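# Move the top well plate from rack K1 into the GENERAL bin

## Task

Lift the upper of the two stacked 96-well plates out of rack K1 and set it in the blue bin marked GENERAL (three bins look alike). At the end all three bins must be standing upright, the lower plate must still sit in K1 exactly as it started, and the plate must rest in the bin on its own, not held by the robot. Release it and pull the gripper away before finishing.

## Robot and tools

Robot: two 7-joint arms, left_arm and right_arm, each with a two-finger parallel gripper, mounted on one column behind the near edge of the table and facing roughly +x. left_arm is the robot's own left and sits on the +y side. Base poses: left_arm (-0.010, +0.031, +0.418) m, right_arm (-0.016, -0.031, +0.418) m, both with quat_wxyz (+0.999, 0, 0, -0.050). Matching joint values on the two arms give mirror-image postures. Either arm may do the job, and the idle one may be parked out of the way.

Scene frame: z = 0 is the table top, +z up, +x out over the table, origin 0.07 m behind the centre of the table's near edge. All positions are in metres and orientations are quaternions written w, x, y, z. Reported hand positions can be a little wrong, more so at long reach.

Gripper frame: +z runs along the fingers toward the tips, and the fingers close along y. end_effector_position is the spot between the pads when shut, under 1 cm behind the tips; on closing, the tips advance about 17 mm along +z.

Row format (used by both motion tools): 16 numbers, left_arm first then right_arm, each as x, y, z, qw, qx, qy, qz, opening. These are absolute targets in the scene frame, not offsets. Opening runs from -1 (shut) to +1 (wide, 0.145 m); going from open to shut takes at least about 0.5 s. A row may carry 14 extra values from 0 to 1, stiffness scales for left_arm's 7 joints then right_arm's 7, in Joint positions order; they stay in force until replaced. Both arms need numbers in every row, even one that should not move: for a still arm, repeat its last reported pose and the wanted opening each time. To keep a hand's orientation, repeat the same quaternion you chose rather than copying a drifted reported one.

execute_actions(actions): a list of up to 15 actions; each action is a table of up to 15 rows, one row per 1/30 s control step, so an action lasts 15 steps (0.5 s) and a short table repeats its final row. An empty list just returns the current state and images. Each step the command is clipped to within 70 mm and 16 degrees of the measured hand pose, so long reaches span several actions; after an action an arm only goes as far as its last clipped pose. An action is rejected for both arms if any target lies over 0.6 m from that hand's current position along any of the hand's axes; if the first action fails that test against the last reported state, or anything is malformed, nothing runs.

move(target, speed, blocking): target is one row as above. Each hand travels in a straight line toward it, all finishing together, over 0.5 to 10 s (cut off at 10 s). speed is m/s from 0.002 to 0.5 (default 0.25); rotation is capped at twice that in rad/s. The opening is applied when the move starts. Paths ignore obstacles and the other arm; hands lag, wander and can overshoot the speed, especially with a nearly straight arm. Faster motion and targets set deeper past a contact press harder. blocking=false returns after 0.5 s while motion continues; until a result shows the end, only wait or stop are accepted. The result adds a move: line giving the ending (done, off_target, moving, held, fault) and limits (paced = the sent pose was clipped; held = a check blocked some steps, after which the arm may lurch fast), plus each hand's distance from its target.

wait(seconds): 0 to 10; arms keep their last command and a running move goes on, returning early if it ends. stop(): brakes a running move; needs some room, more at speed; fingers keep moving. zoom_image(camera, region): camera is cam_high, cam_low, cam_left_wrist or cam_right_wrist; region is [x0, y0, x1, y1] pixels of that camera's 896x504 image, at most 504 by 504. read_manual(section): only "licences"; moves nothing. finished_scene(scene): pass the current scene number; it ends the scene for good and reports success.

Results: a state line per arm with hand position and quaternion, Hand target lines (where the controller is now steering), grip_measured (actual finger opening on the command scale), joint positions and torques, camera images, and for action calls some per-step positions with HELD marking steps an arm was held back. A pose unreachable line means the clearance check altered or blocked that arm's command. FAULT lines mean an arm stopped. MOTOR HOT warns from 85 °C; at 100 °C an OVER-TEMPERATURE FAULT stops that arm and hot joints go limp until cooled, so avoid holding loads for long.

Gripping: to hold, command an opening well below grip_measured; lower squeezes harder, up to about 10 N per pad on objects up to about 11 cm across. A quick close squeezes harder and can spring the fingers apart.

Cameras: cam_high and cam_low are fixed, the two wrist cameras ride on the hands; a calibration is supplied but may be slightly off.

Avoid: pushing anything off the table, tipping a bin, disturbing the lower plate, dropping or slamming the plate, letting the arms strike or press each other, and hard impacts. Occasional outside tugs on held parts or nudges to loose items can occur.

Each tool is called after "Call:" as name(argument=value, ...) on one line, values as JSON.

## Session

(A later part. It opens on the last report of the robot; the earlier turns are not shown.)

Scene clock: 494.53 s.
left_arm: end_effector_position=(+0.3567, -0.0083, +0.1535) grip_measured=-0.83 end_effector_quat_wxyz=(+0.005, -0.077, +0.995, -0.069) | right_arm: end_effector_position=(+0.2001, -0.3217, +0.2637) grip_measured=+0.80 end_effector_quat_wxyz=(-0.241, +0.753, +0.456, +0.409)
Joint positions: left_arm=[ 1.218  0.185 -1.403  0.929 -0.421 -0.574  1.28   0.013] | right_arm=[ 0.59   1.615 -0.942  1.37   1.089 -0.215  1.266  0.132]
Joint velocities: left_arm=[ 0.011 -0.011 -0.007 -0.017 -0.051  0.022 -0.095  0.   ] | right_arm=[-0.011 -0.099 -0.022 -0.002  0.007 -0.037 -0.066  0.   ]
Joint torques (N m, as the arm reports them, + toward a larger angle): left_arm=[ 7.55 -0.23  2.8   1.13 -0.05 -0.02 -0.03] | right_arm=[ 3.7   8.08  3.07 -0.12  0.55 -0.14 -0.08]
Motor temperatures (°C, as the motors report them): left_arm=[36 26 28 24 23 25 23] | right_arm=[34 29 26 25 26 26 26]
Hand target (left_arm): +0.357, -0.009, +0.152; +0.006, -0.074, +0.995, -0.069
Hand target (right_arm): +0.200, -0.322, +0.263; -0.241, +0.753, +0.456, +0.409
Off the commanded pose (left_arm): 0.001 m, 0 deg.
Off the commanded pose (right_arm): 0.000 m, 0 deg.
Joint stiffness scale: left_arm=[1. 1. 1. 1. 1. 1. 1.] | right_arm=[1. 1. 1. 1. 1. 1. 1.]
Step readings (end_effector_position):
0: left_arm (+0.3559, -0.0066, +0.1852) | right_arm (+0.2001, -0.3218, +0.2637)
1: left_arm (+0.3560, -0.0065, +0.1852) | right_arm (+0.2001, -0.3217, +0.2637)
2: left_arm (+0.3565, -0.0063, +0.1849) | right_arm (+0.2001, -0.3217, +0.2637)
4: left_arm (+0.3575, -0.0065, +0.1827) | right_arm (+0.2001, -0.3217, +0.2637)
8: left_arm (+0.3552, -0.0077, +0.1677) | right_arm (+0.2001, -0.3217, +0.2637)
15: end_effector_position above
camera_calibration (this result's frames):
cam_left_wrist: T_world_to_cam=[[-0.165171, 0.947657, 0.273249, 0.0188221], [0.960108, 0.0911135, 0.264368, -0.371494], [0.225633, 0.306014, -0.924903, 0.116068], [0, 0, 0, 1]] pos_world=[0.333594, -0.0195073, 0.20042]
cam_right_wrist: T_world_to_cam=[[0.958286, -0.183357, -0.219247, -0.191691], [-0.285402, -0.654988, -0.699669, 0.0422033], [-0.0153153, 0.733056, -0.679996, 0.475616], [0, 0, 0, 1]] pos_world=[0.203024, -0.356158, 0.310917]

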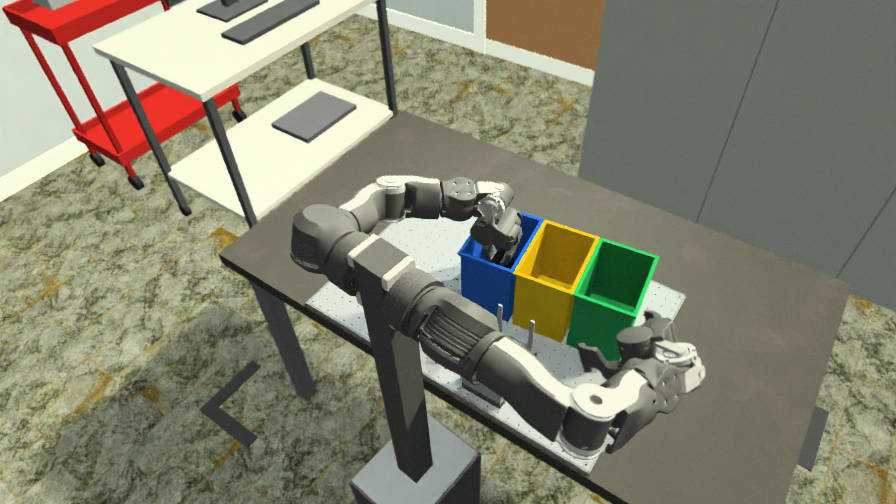

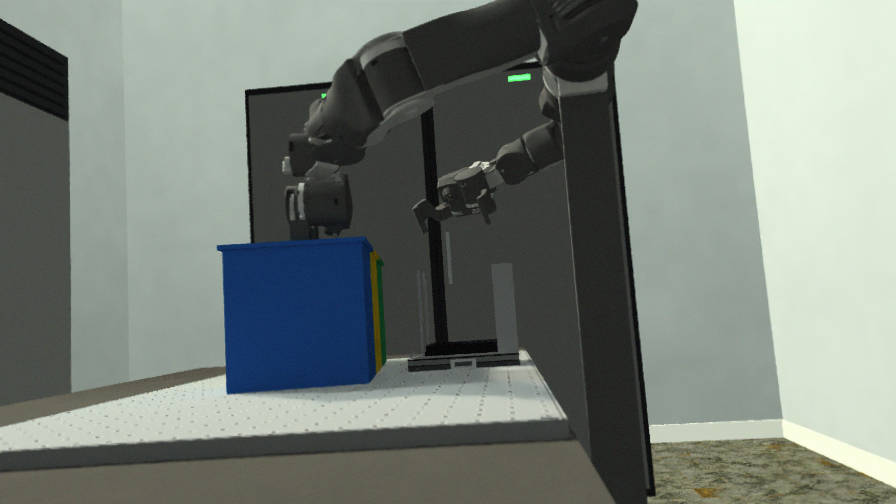

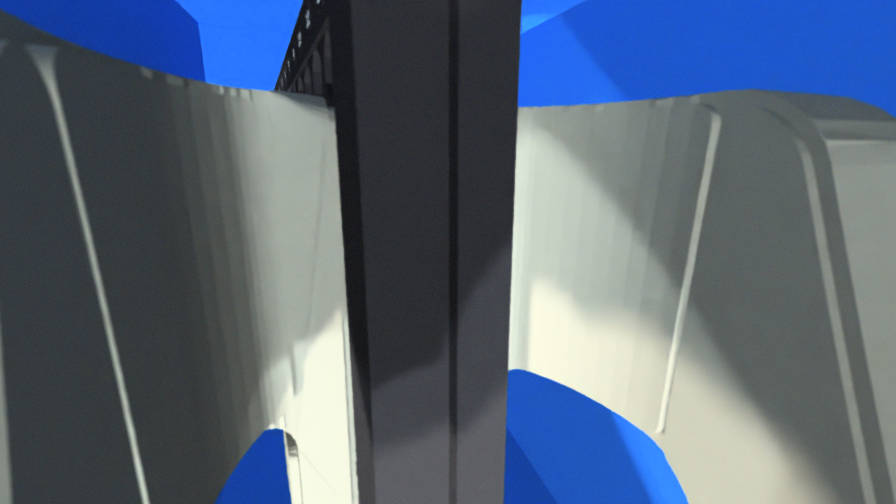

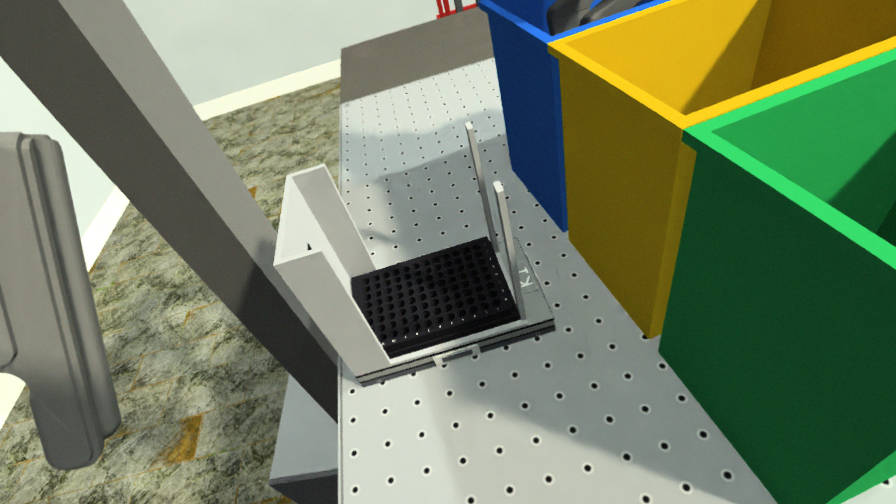

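Call:
execute_actions(actions=[[[0.357,-0.0084,0.1518,-0.0052,0.0739,-0.9949,0.0696,-1.0,0.20,-0.3215,0.2635,-0.241,0.753,0.456,0.409,0.8],[0.357,-0.0084,0.1506,-0.0052,0.0739,-0.9949,0.0696,-1.0,0.20,-0.3215,0.2635,-0.241,0.753,0.456,0.409,0.8],[0.357,-0.0084,0.1492,-0.0052,0.0739,-0.9949,0.0696,-1.0,0.20,-0.3215,0.2635,-0.241,0.753,0.456,0.409,0.8],[0.357,-0.0084,0.148,-0.0052,0.0739,-0.9949,0.0696,-1.0,0.20,-0.3215,0.2635,-0.241,0.753,0.456,0.409,0.8],[0.357,-0.0084,0.1473,-0.0052,0.0739,-0.9949,0.0696,-1.0,0.20,-0.3215,0.2635,-0.241,0.753,0.456,0.409,0.8],[0.357,-0.0084,0.147,-0.0052,0.0739,-0.9949,0.0696,-1.0,0.20,-0.3215,0.2635,-0.241,0.753,0.456,0.409,0.8],[0.357,-0.0084,0.147,-0.0052,0.0739,-0.9949,0.0696,-1.0,0.20,-0.3215,0.2635,-0.241,0.753,0.456,0.409,0.8],[0.357,-0.0084,0.147,-0.0052,0.0739,-0.9949,0.0696,-1.0,0.20,-0.3215,0.2635,-0.241,0.753,0.456,0.409,0.8],[0.357,-0.0084,0.147,-0.0052,0.0739,-0.9949,0.0696,-0.62,0.20,-0.3215,0.2635,-0.241,0.753,0.456,0.409,0.8]]])

Scene clock: 512.03 s.
left_arm: end_effector_position=(+0.3572, -0.0074, +0.1474) grip_measured=-0.62 end_effector_quat_wxyz=(+0.006, -0.076, +0.995, -0.067) | right_arm: end_effector_position=(+0.2002, -0.3217, +0.2638) grip_measured=+0.80 end_effector_quat_wxyz=(-0.241, +0.753, +0.456, +0.409)
Joint positions: left_arm=[ 1.204  0.179 -1.403  0.911 -0.443 -0.585  1.263  0.029] | right_arm=[ 0.59   1.615 -0.942  1.37   1.089 -0.215  1.266  0.132]
Joint velocities: left_arm=[ 0.055  0.011  0.012  0.002  0.007 -0.022 -0.051 -0.   ] | right_arm=[-0.011 -0.033 -0.002  0.007 -0.051 -0.022 -0.022 -0.   ]
Joint torques (N m, as the arm reports them, + toward a larger angle): left_arm=[ 7.49 -0.59  3.2   1.24 -0.08 -0.01  0.01] | right_arm=[ 3.74  8.06  3.07 -0.14  0.54 -0.15 -0.1 ]
Motor temperatures (°C, as the motors report them): left_arm=[37 26 28 24 23 25 23] | right_arm=[33 30 26 25 26 26 26]
Hand target (left_arm): +0.357, -0.008, +0.147; +0.005, -0.074, +0.995, -0.070
Hand target (right_arm): +0.200, -0.321, +0.264; -0.241, +0.753, +0.456, +0.409
Off the commanded pose (left_arm): 0.001 m, 0 deg.
Off the commanded pose (right_arm): 0.000 m, 0 deg.
Joint stiffness scale: left_arm=[1. 1. 1. 1. 1. 1. 1.] | right_arm=[1. 1. 1. 1. 1. 1. 1.]
Step readings (end_effector_position):
0: left_arm (+0.3570, -0.0083, +0.1534) | right_arm (+0.2001, -0.3217, +0.2637)
1: left_arm (+0.3574, -0.0080, +0.1532) | right_arm (+0.2002, -0.3217, +0.2638)
2: left_arm (+0.3579, -0.0079, +0.1528) | right_arm (+0.2002, -0.3217, +0.2638)
4: left_arm (+0.3581, -0.0073, +0.1504) | right_arm (+0.2002, -0.3217, +0.2638)
8: left_arm (+0.3570, -0.0075, +0.1474) | right_arm (+0.2002, -0.3217, +0.2638)
15: end_effector_position above
camera_calibration (this result's frames):
cam_left_wrist: T_world_to_cam=[[-0.163345, 0.947325, 0.275488, 0.0187576], [0.960086, 0.0883715, 0.265378, -0.370562], [0.227054, 0.30784, -0.923948, 0.109396], [0, 0, 0, 1]] pos_world=[0.333996, -0.0186988, 0.194248]
cam_right_wrist: T_world_to_cam=[[0.95829, -0.183403, -0.21919, -0.191732], [-0.285397, -0.654715, -0.699926, 0.042414], [-0.0151388, 0.733288, -0.67975, 0.475607], [0, 0, 0, 1]] pos_world=[0.20304, -0.356152, 0.310954]

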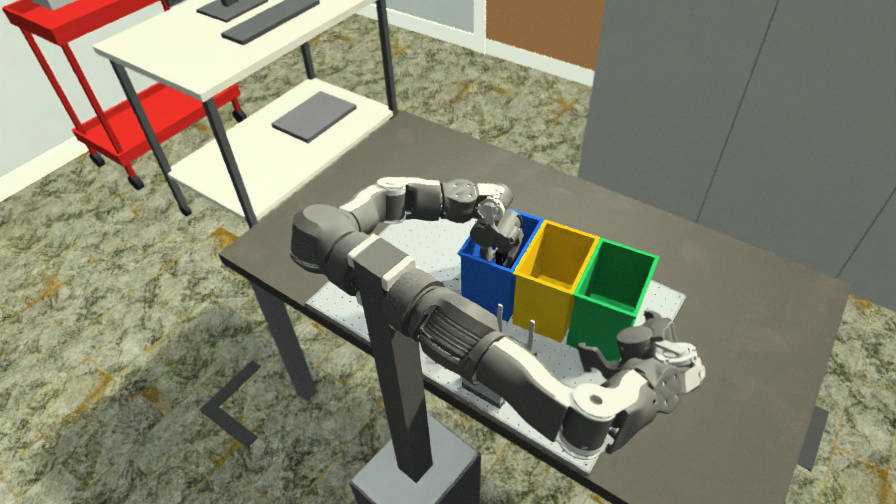

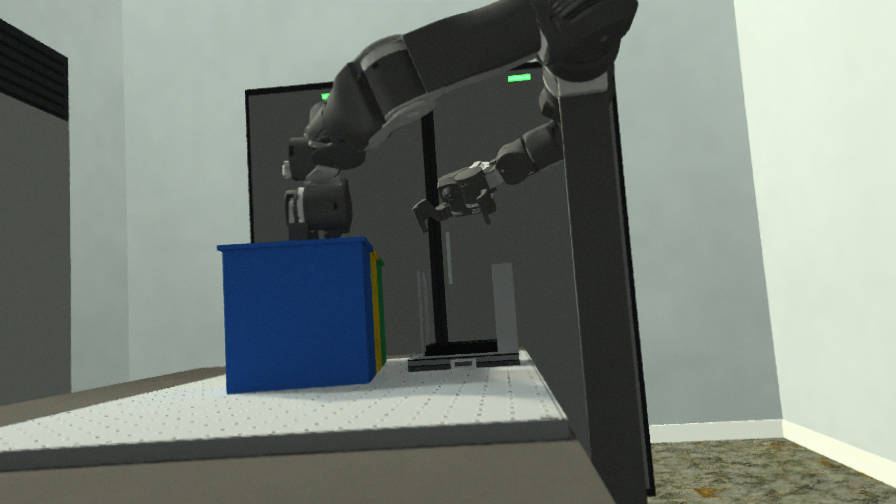

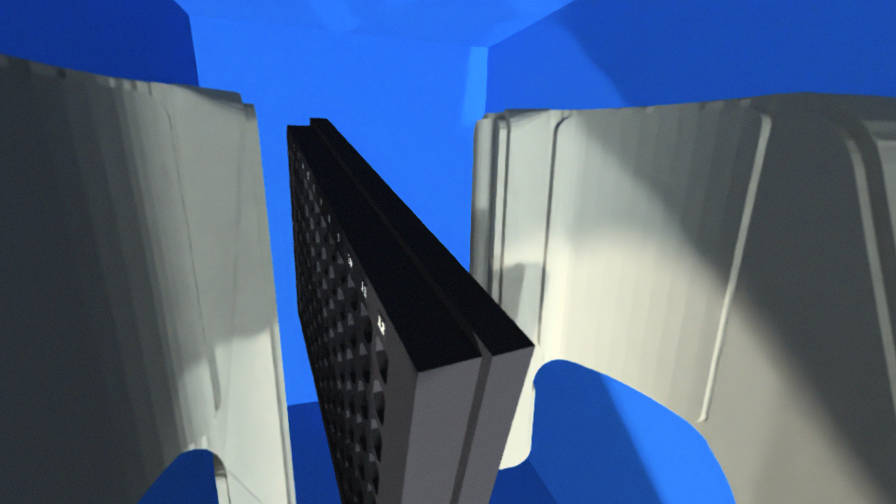

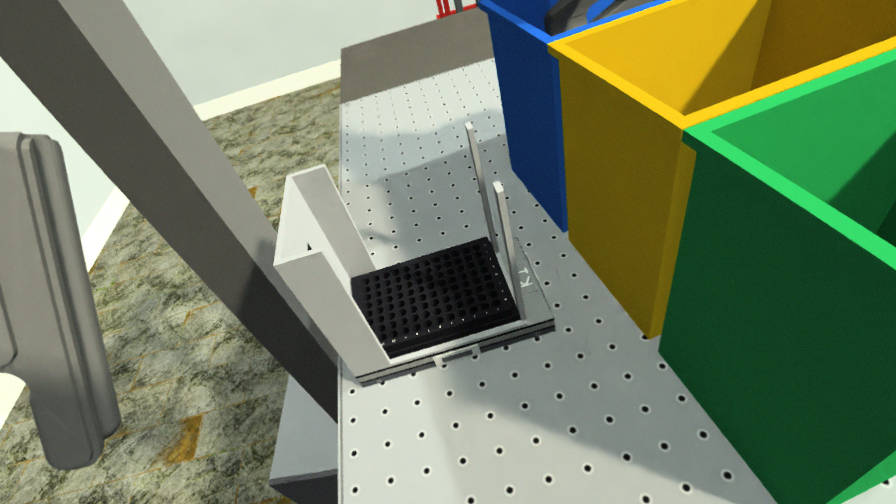

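Call:
execute_actions(actions=[])

Scene clock: 513.07 s.
left_arm: end_effector_position=(+0.3572, -0.0074, +0.1474) grip_measured=-0.62 end_effector_quat_wxyz=(+0.006, -0.076, +0.995, -0.067) | right_arm: end_effector_position=(+0.2002, -0.3217, +0.2638) grip_measured=+0.80 end_effector_quat_wxyz=(-0.241, +0.753, +0.456, +0.409)
Joint positions: left_arm=[ 1.204  0.179 -1.403  0.911 -0.443 -0.585  1.263  0.029] | right_arm=[ 0.59   1.615 -0.942  1.37   1.089 -0.215  1.266  0.132]
Joint velocities: left_arm=[ 0.011  0.121  0.012 -0.007 -0.022 -0.007 -0.007  0.   ] | right_arm=[ 0.055  0.033 -0.002 -0.007 -0.081  0.022 -0.007 -0.   ]
Joint torques (N m, as the arm reports them, + toward a larger angle): left_arm=[ 7.36 -0.52  3.29  1.22 -0.06 -0.01  0.  ] | right_arm=[ 3.78  8.1   3.05 -0.16  0.55 -0.16 -0.08]
Motor temperatures (°C, as the motors report them): left_arm=[37 26 28 24 23 25 23] | right_arm=[33 30 26 25 26 26 26]
Hand target (left_arm): +0.357, -0.008, +0.147; +0.005, -0.074, +0.995, -0.070
Hand target (right_arm): +0.200, -0.321, +0.264; -0.241, +0.753, +0.456, +0.409
Off the commanded pose (left_arm): 0.001 m, 0 deg.
Off the commanded pose (right_arm): 0.000 m, 0 deg.
Joint stiffness scale: left_arm=[1. 1. 1. 1. 1. 1. 1.] | right_arm=[1. 1. 1. 1. 1. 1. 1.]
camera_calibration (this result's frames):
cam_left_wrist: T_world_to_cam=[[-0.162971, 0.947389, 0.27549, 0.0186245], [0.960136, 0.0880133, 0.265315, -0.370555], [0.22711, 0.307746, -0.923966, 0.109383], [0, 0, 0, 1]] pos_world=[0.333977, -0.018693, 0.194249]
cam_right_wrist: T_world_to_cam=[[0.95829, -0.183403, -0.21919, -0.191732], [-0.285397, -0.654715, -0.699926, 0.042414], [-0.0151388, 0.733288, -0.67975, 0.475607], [0, 0, 0, 1]] pos_world=[0.20304, -0.356152, 0.310954]

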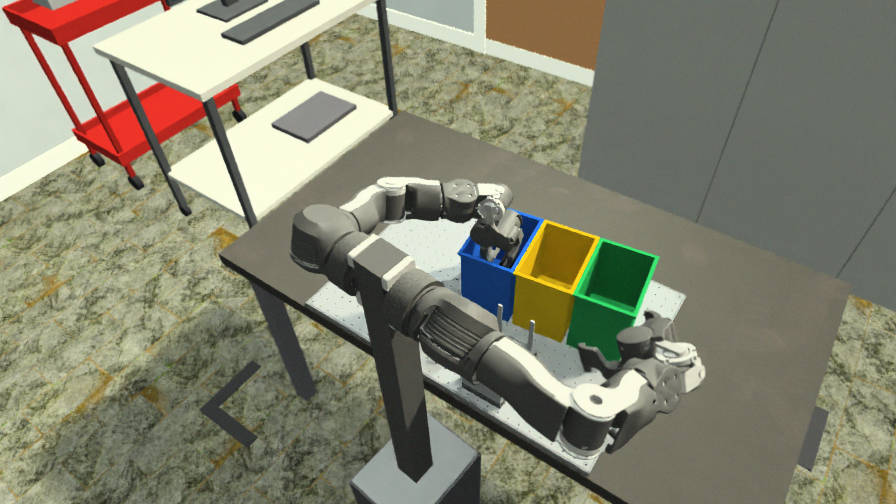

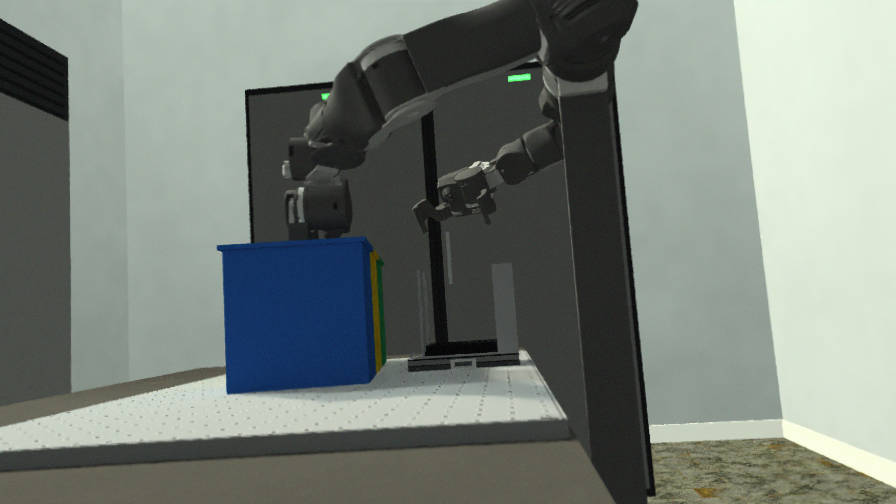

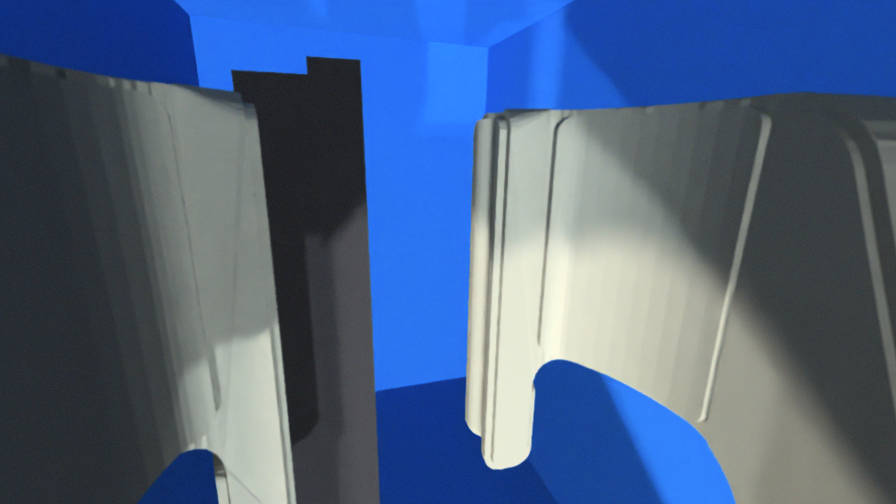

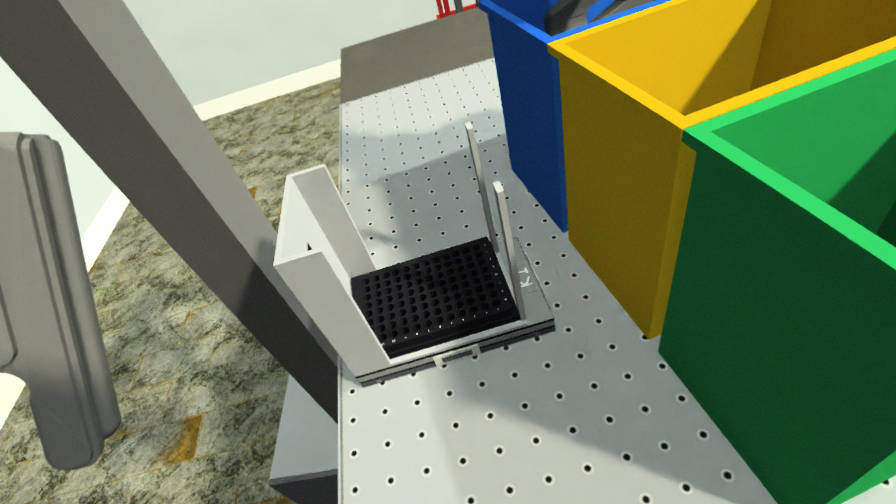

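Call:
execute_actions(actions=[[[0.357,-0.008,0.1475,-0.0052,0.0739,-0.9948,0.0699,-0.62,0.2,-0.3215,0.2635,-0.241,0.753,0.456,0.409,0.8],[0.357,-0.008,0.1488,-0.0053,0.0739,-0.9947,0.071,-0.62,0.2,-0.3215,0.2635,-0.241,0.753,0.456,0.409,0.8],[0.357,-0.008,0.151,-0.0054,0.0739,-0.9946,0.0728,-0.62,0.2,-0.3215,0.2635,-0.241,0.753,0.456,0.409,0.8],[0.357,-0.008,0.1539,-0.0056,0.0739,-0.9944,0.0751,-0.62,0.2,-0.3215,0.2635,-0.241,0.753,0.456,0.409,0.8],[0.357,-0.008,0.1574,-0.0058,0.0739,-0.9942,0.078,-0.62,0.2,-0.3215,0.2635,-0.241,0.753,0.456,0.409,0.8],[0.357,-0.008,0.1616,-0.006,0.0739,-0.994,0.0813,-0.62,0.2,-0.3215,0.2635,-0.241,0.753,0.456,0.409,0.8],[0.357,-0.008,0.1663,-0.0063,0.0738,-0.9937,0.085,-0.62,0.2,-0.3215,0.2635,-0.241,0.753,0.456,0.409,0.8],[0.357,-0.008,0.1714,-0.0066,0.0738,-0.9933,0.0892,-0.62,0.2,-0.3215,0.2635,-0.241,0.753,0.456,0.409,0.8],[0.357,-0.008,0.1769,-0.007,0.0738,-0.9929,0.0935,-0.62,0.2,-0.3215,0.2635,-0.241,0.753,0.456,0.409,0.8],[0.357,-0.008,0.1826,-0.0073,0.0737,-0.9925,0.0981,-0.62,0.2,-0.3215,0.2635,-0.241,0.753,0.456,0.409,0.8],[0.357,-0.008,0.1886,-0.0077,0.0737,-0.992,0.103,-0.62,0.2,-0.3215,0.2635,-0.241,0.753,0.456,0.409,0.8],[0.357,-0.008,0.1948,-0.008,0.0737,-0.9914,0.1079,-0.62,0.2,-0.3215,0.2635,-0.241,0.753,0.456,0.409,0.8],[0.357,-0.008,0.201,-0.0084,0.0736,-0.9909,0.1129,-0.62,0.2,-0.3215,0.2635,-0.241,0.753,0.456,0.409,0.8],[0.357,-0.008,0.2072,-0.0088,0.0736,-0.9903,0.1179,-0.62,0.2,-0.3215,0.2635,-0.241,0.753,0.456,0.409,0.8],[0.3567,-0.0074,0.2134,-0.0092,0.074,-0.9895,0.1233,-0.62,0.2,-0.3215,0.2635,-0.241,0.753,0.456,0.409,0.8]],[[0.3557,-0.0059,0.2194,-0.0099,0.0758,-0.9887,0.1293,-0.62,0.2,-0.3215,0.2635,-0.241,0.753,0.456,0.409,0.8],[0.3542,-0.0033,0.2251,-0.0108,0.0783,-0.9875,0.1361,-0.62,0.2,-0.3215,0.2635,-0.241,0.753,0.456,0.409,0.8],[0.3521,0.0001,0.2306,-0.0119,0.0817,-0.9862,0.1432,-0.62,0.2,-0.3215,0.2635,-0.241,0.753,0.456,0.409,0.8],[0.3495,0.0044,0.2357,-0.0132,0.0862,-0.9847,0.1507,-0.62,0.2,-0.3215,0.2635,-0.241,0.753,0.456,0.409,0.8],[0.3465,0.0094,0.2404,-0.0147,0.0912,-0.9831,0.1584,-0.62,0.2,-0.3215,0.2635,-0.241,0.753,0.456,0.409,0.8],[0.3431,0.0151,0.2446,-0.0165,0.0971,-0.9811,0.1663,-0.62,0.2,-0.3215,0.2635,-0.241,0.753,0.456,0.409,0.8],[0.3393,0.0214,0.2481,-0.0184,0.1034,-0.9792,0.1741,-0.62,0.2,-0.3215,0.2635,-0.241,0.753,0.456,0.409,0.8],[0.3352,0.0283,0.251,-0.0205,0.1103,-0.9769,0.1819,-0.62,0.2,-0.3215,0.2635,-0.241,0.753,0.456,0.409,0.8],[0.3308,0.0356,0.2532,-0.0229,0.1176,-0.9745,0.1894,-0.62,0.2,-0.3215,0.2635,-0.241,0.753,0.456,0.409,0.8],[0.3261,0.0433,0.2545,-0.0253,0.1254,-0.9722,0.1966,-0.62,0.2,-0.3215,0.2635,-0.241,0.753,0.456,0.409,0.8],[0.3213,0.0514,0.255,-0.028,0.1335,-0.9696,0.2032,-0.62,0.2,-0.3215,0.2635,-0.241,0.753,0.456,0.409,0.8],[0.3163,0.0597,0.255,-0.0307,0.1417,-0.9669,0.2096,-0.62,0.2,-0.3215,0.2635,-0.241,0.753,0.456,0.409,0.8],[0.3112,0.0681,0.255,-0.0336,0.1501,-0.9642,0.2161,-0.62,0.2,-0.3215,0.2635,-0.241,0.753,0.456,0.409,0.8],[0.3061,0.0767,0.255,-0.0367,0.1584,-0.9612,0.2227,-0.62,0.2,-0.3215,0.2635,-0.241,0.753,0.456,0.409,0.8],[0.3009,0.0853,0.255,-0.04,0.1671,-0.9581,0.2292,-0.62,0.2,-0.3215,0.2635,-0.241,0.753,0.456,0.409,0.8]],[[0.2958,0.0939,0.255,-0.0432,0.1752,-0.955,0.2357,-0.62,0.2,-0.3215,0.2635,-0.241,0.753,0.456,0.409,0.8],[0.2907,0.1023,0.255,-0.0467,0.1835,-0.9516,0.242,-0.62,0.2,-0.3215,0.2635,-0.241,0.753,0.456,0.409,0.8],[0.2857,0.1106,0.255,-0.0501,0.1914,-0.9482,0.2482,-0.62,0.2,-0.3215,0.2635,-0.241,0.753,0.456,0.409,0.8],[0.2809,0.1187,0.255,-0.0536,0.1991,-0.9449,0.2541,-0.62,0.2,-0.3215,0.2635,-0.241,0.753,0.456,0.409,0.8],[0.2762,0.1264,0.255,-0.057,0.2065,-0.9416,0.2597,-0.62,0.2,-0.3215,0.2635,-0.241,0.753,0.456,0.409,0.8],[0.2718,0.1337,0.255,-0.0602,0.2134,-0.9384,0.2649,-0.62,0.2,-0.3215,0.2635,-0.241,0.753,0.456,0.409,0.8],[0.2677,0.1406,0.255,-0.0634,0.2197,-0.9353,0.2699,-0.62,0.2,-0.3215,0.2635,-0.241,0.753,0.456,0.409,0.8],[0.2639,0.1469,0.255,-0.0664,0.2255,-0.9324,0.2744,-0.62,0.2,-0.3215,0.2635,-0.241,0.753,0.456,0.409,0.8],[0.2605,0.1526,0.255,-0.0692,0.231,-0.9297,0.2784,-0.62,0.2,-0.3215,0.2635,-0.241,0.753,0.456,0.409,0.8],[0.2575,0.1576,0.255,-0.0716,0.2356,-0.9273,0.2819,-0.62,0.2,-0.3215,0.2635,-0.241,0.753,0.456,0.409,0.8],[0.2549,0.1619,0.255,-0.0737,0.2394,-0.9252,0.2848,-0.62,0.2,-0.3215,0.2635,-0.241,0.753,0.456,0.409,0.8],[0.2528,0.1653,0.255,-0.0755,0.2426,-0.9236,0.2873,-0.62,0.2,-0.3215,0.2635,-0.241,0.753,0.456,0.409,0.8],[0.2513,0.1679,0.255,-0.0767,0.2448,-0.9222,0.289,-0.62,0.2,-0.3215,0.2635,-0.241,0.753,0.456,0.409,0.8],[0.2503,0.1694,0.255,-0.0776,0.2464,-0.9215,0.2901,-0.62,0.2,-0.3215,0.2635,-0.241,0.753,0.456,0.409,0.8],[0.25,0.17,0.255,-0.0778,0.2468,-0.9212,0.2904,-0.62,0.2,-0.3215,0.2635,-0.241,0.753,0.456,0.409,0.8]]])

Scene clock: 566.90 s.
left_arm: end_effector_position=(+0.2525, +0.1764, +0.2548) grip_measured=-0.62 end_effector_quat_wxyz=(+0.085, -0.250, +0.923, -0.278) | right_arm: end_effector_position=(+0.2002, -0.3217, +0.2638) grip_measured=+0.80 end_effector_quat_wxyz=(-0.241, +0.753, +0.456, +0.409)
Joint positions: left_arm=[ 0.96   1.57  -1.103  2.054 -0.146 -0.442  0.833  0.029] | right_arm=[ 0.59   1.615 -0.942  1.37   1.089 -0.215  1.266  0.132]
Joint velocities: left_arm=[ 0.011  0.033 -0.012  0.007 -0.066 -0.051 -0.256  0.   ] | right_arm=[ 0.011 -0.011 -0.002  0.007 -0.037  0.051  0.066  0.   ]
Joint torques (N m, as the arm reports them, + toward a larger angle): left_arm=[ 2.19  2.34  3.04  0.81  0.07  0.02 -0.27] | right_arm=[ 3.65  8.04  3.08 -0.1   0.55 -0.15 -0.08]
Motor temperatures (°C, as the motors report them): left_arm=[38 26 27 24 23 25 23] | right_arm=[32 32 26 25 26 26 26]
Hand target (left_arm): +0.252, +0.173, +0.255; +0.084, -0.245, +0.922, -0.288
Hand target (right_arm): +0.200, -0.322, +0.264; -0.241, +0.753, +0.456, +0.409
Off the commanded pose (left_arm): 0.007 m, 2 deg.
Off the commanded pose (right_arm): 0.000 m, 0 deg.
Joint stiffness scale: left_arm=[1. 1. 1. 1. 1. 1. 1.] | right_arm=[1. 1. 1. 1. 1. 1. 1.]
Step readings (end_effector_position; steps 1 to 15: 1st action; 16 to 30: 2nd action; 31 to 45: 3rd action):
0: left_arm (+0.3572, -0.0074, +0.1474) | right_arm (+0.2002, -0.3217, +0.2638)
1: left_arm (+0.3572, -0.0074, +0.1474) | right_arm (+0.2002, -0.3217, +0.2638)
2: left_arm (+0.3568, -0.0076, +0.1477) | right_arm (+0.2002, -0.3217, +0.2638)
4: left_arm (+0.3555, -0.0077, +0.1499) | right_arm (+0.2002, -0.3217, +0.2638)
8: left_arm (+0.3582, -0.0080, +0.1693) | right_arm (+0.2002, -0.3217, +0.2638)
15: left_arm (+0.3590, -0.0076, +0.2117) | right_arm (+0.2002, -0.3217, +0.2638)
16: left_arm (+0.3579, -0.0069, +0.2184) | right_arm (+0.2002, -0.3217, +0.2638)
17: left_arm (+0.3558, -0.0051, +0.2246) | right_arm (+0.2002, -0.3217, +0.2638)
19: left_arm (+0.3513, +0.0037, +0.2346) | right_arm (+0.2002, -0.3217, +0.2638)
23: left_arm (+0.3393, +0.0321, +0.2524) | right_arm (+0.2002, -0.3217, +0.2638)
30: left_arm (+0.3025, +0.0933, +0.2527) | right_arm (+0.2002, -0.3217, +0.2638)
31: left_arm (+0.2967, +0.1019, +0.2530) | right_arm (+0.2002, -0.3217, +0.2638)
32: left_arm (+0.2899, +0.1097, +0.2523) | right_arm (+0.2002, -0.3217, +0.2638)
34: left_arm (+0.2793, +0.1266, +0.2505) | right_arm (+0.2002, -0.3217, +0.2638)
38: left_arm (+0.2638, +0.1578, +0.2512) | right_arm (+0.2002, -0.3217, +0.2638)
45: end_effector_position above
camera_calibration (this result's frames):
cam_left_wrist: T_world_to_cam=[[-0.513933, 0.839785, -0.175026, 0.0202327], [0.791934, 0.542896, 0.279472, -0.356082], [0.329718, 0.00502061, -0.944066, 0.208482], [0, 0, 0, 1]] pos_world=[0.223651, 0.175278, 0.299877]
cam_right_wrist: T_world_to_cam=[[0.95829, -0.183403, -0.21919, -0.191732], [-0.285397, -0.654715, -0.699926, 0.042414], [-0.0151388, 0.733288, -0.67975, 0.475607], [0, 0, 0, 1]] pos_world=[0.20304, -0.356152, 0.310954]

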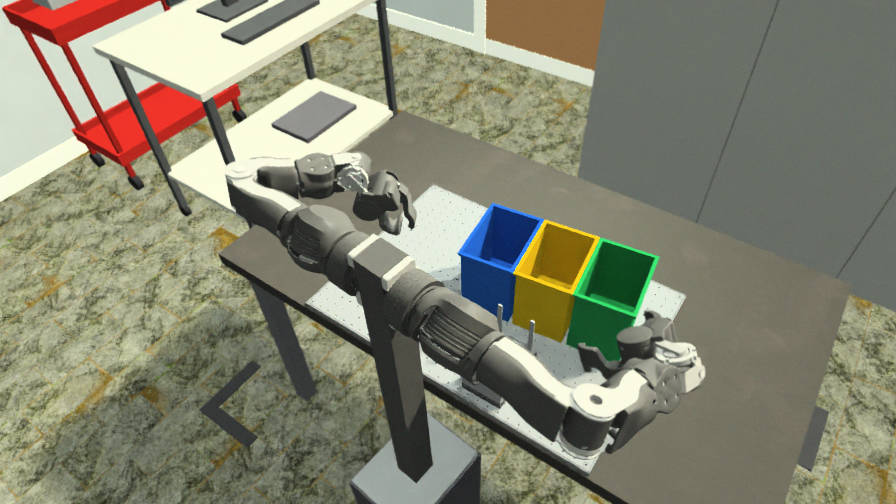

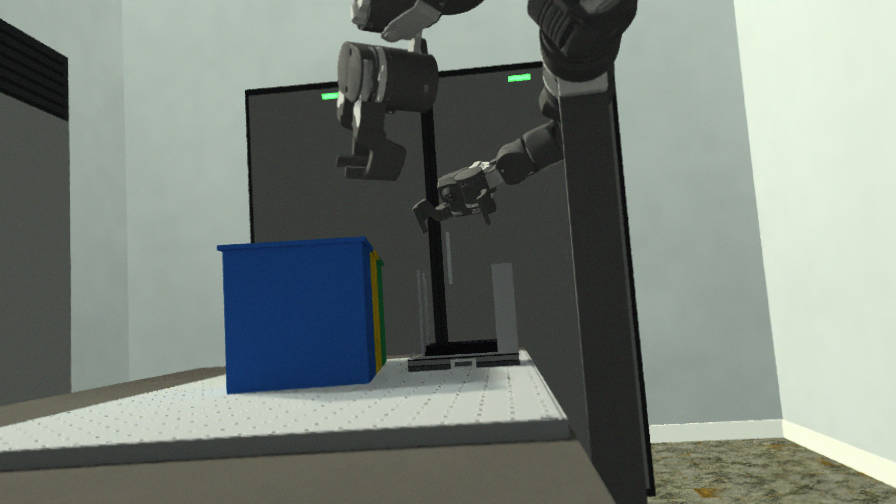

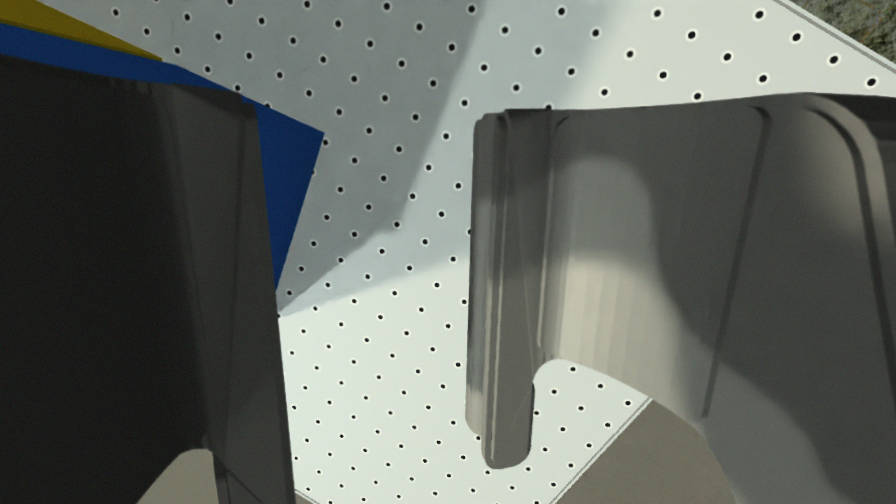

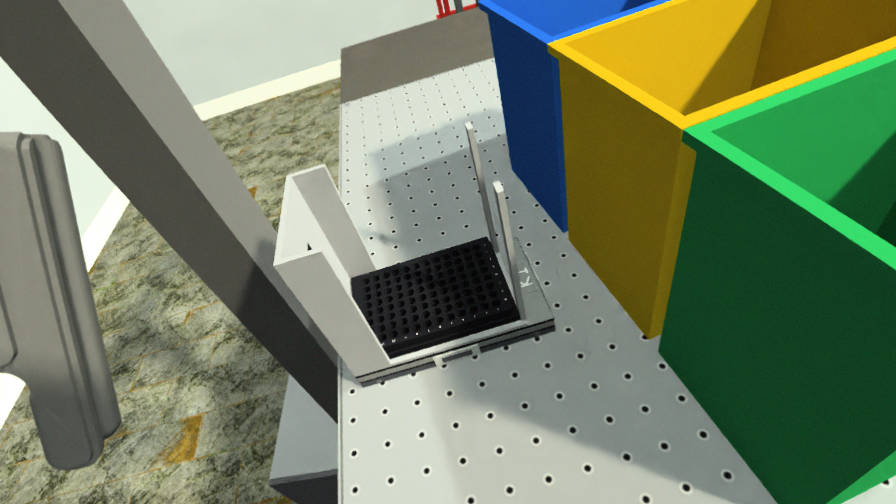

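Call:
zoom_image(camera="cam_high", region=[450,190,610,320])

Call:
zoom_image(camera="cam_right_wrist", region=[320,200,580,400])

Region (450, 190, 610, 320) of cam_high's 896x504 image, scaled by 3.150, with more detail than that image has; it fills the top 410 rows of this view, and the rest is white.

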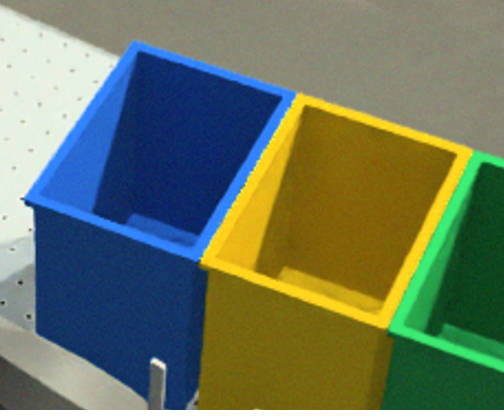

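Region (320, 200, 580, 400) of cam_right_wrist's 896x504 image, scaled by 1.938, with more detail than that image has; it fills the top 388 rows of this view, and the rest is white.

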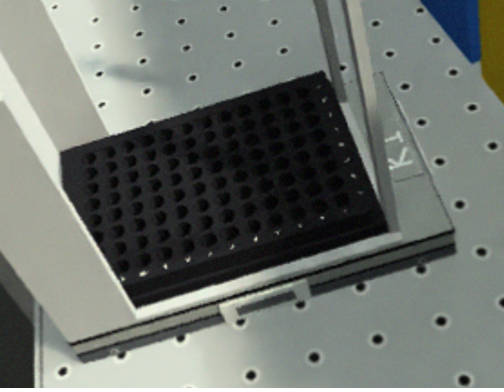

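Call:
finished_scene(scene=1)

The scene is finished: the task was done.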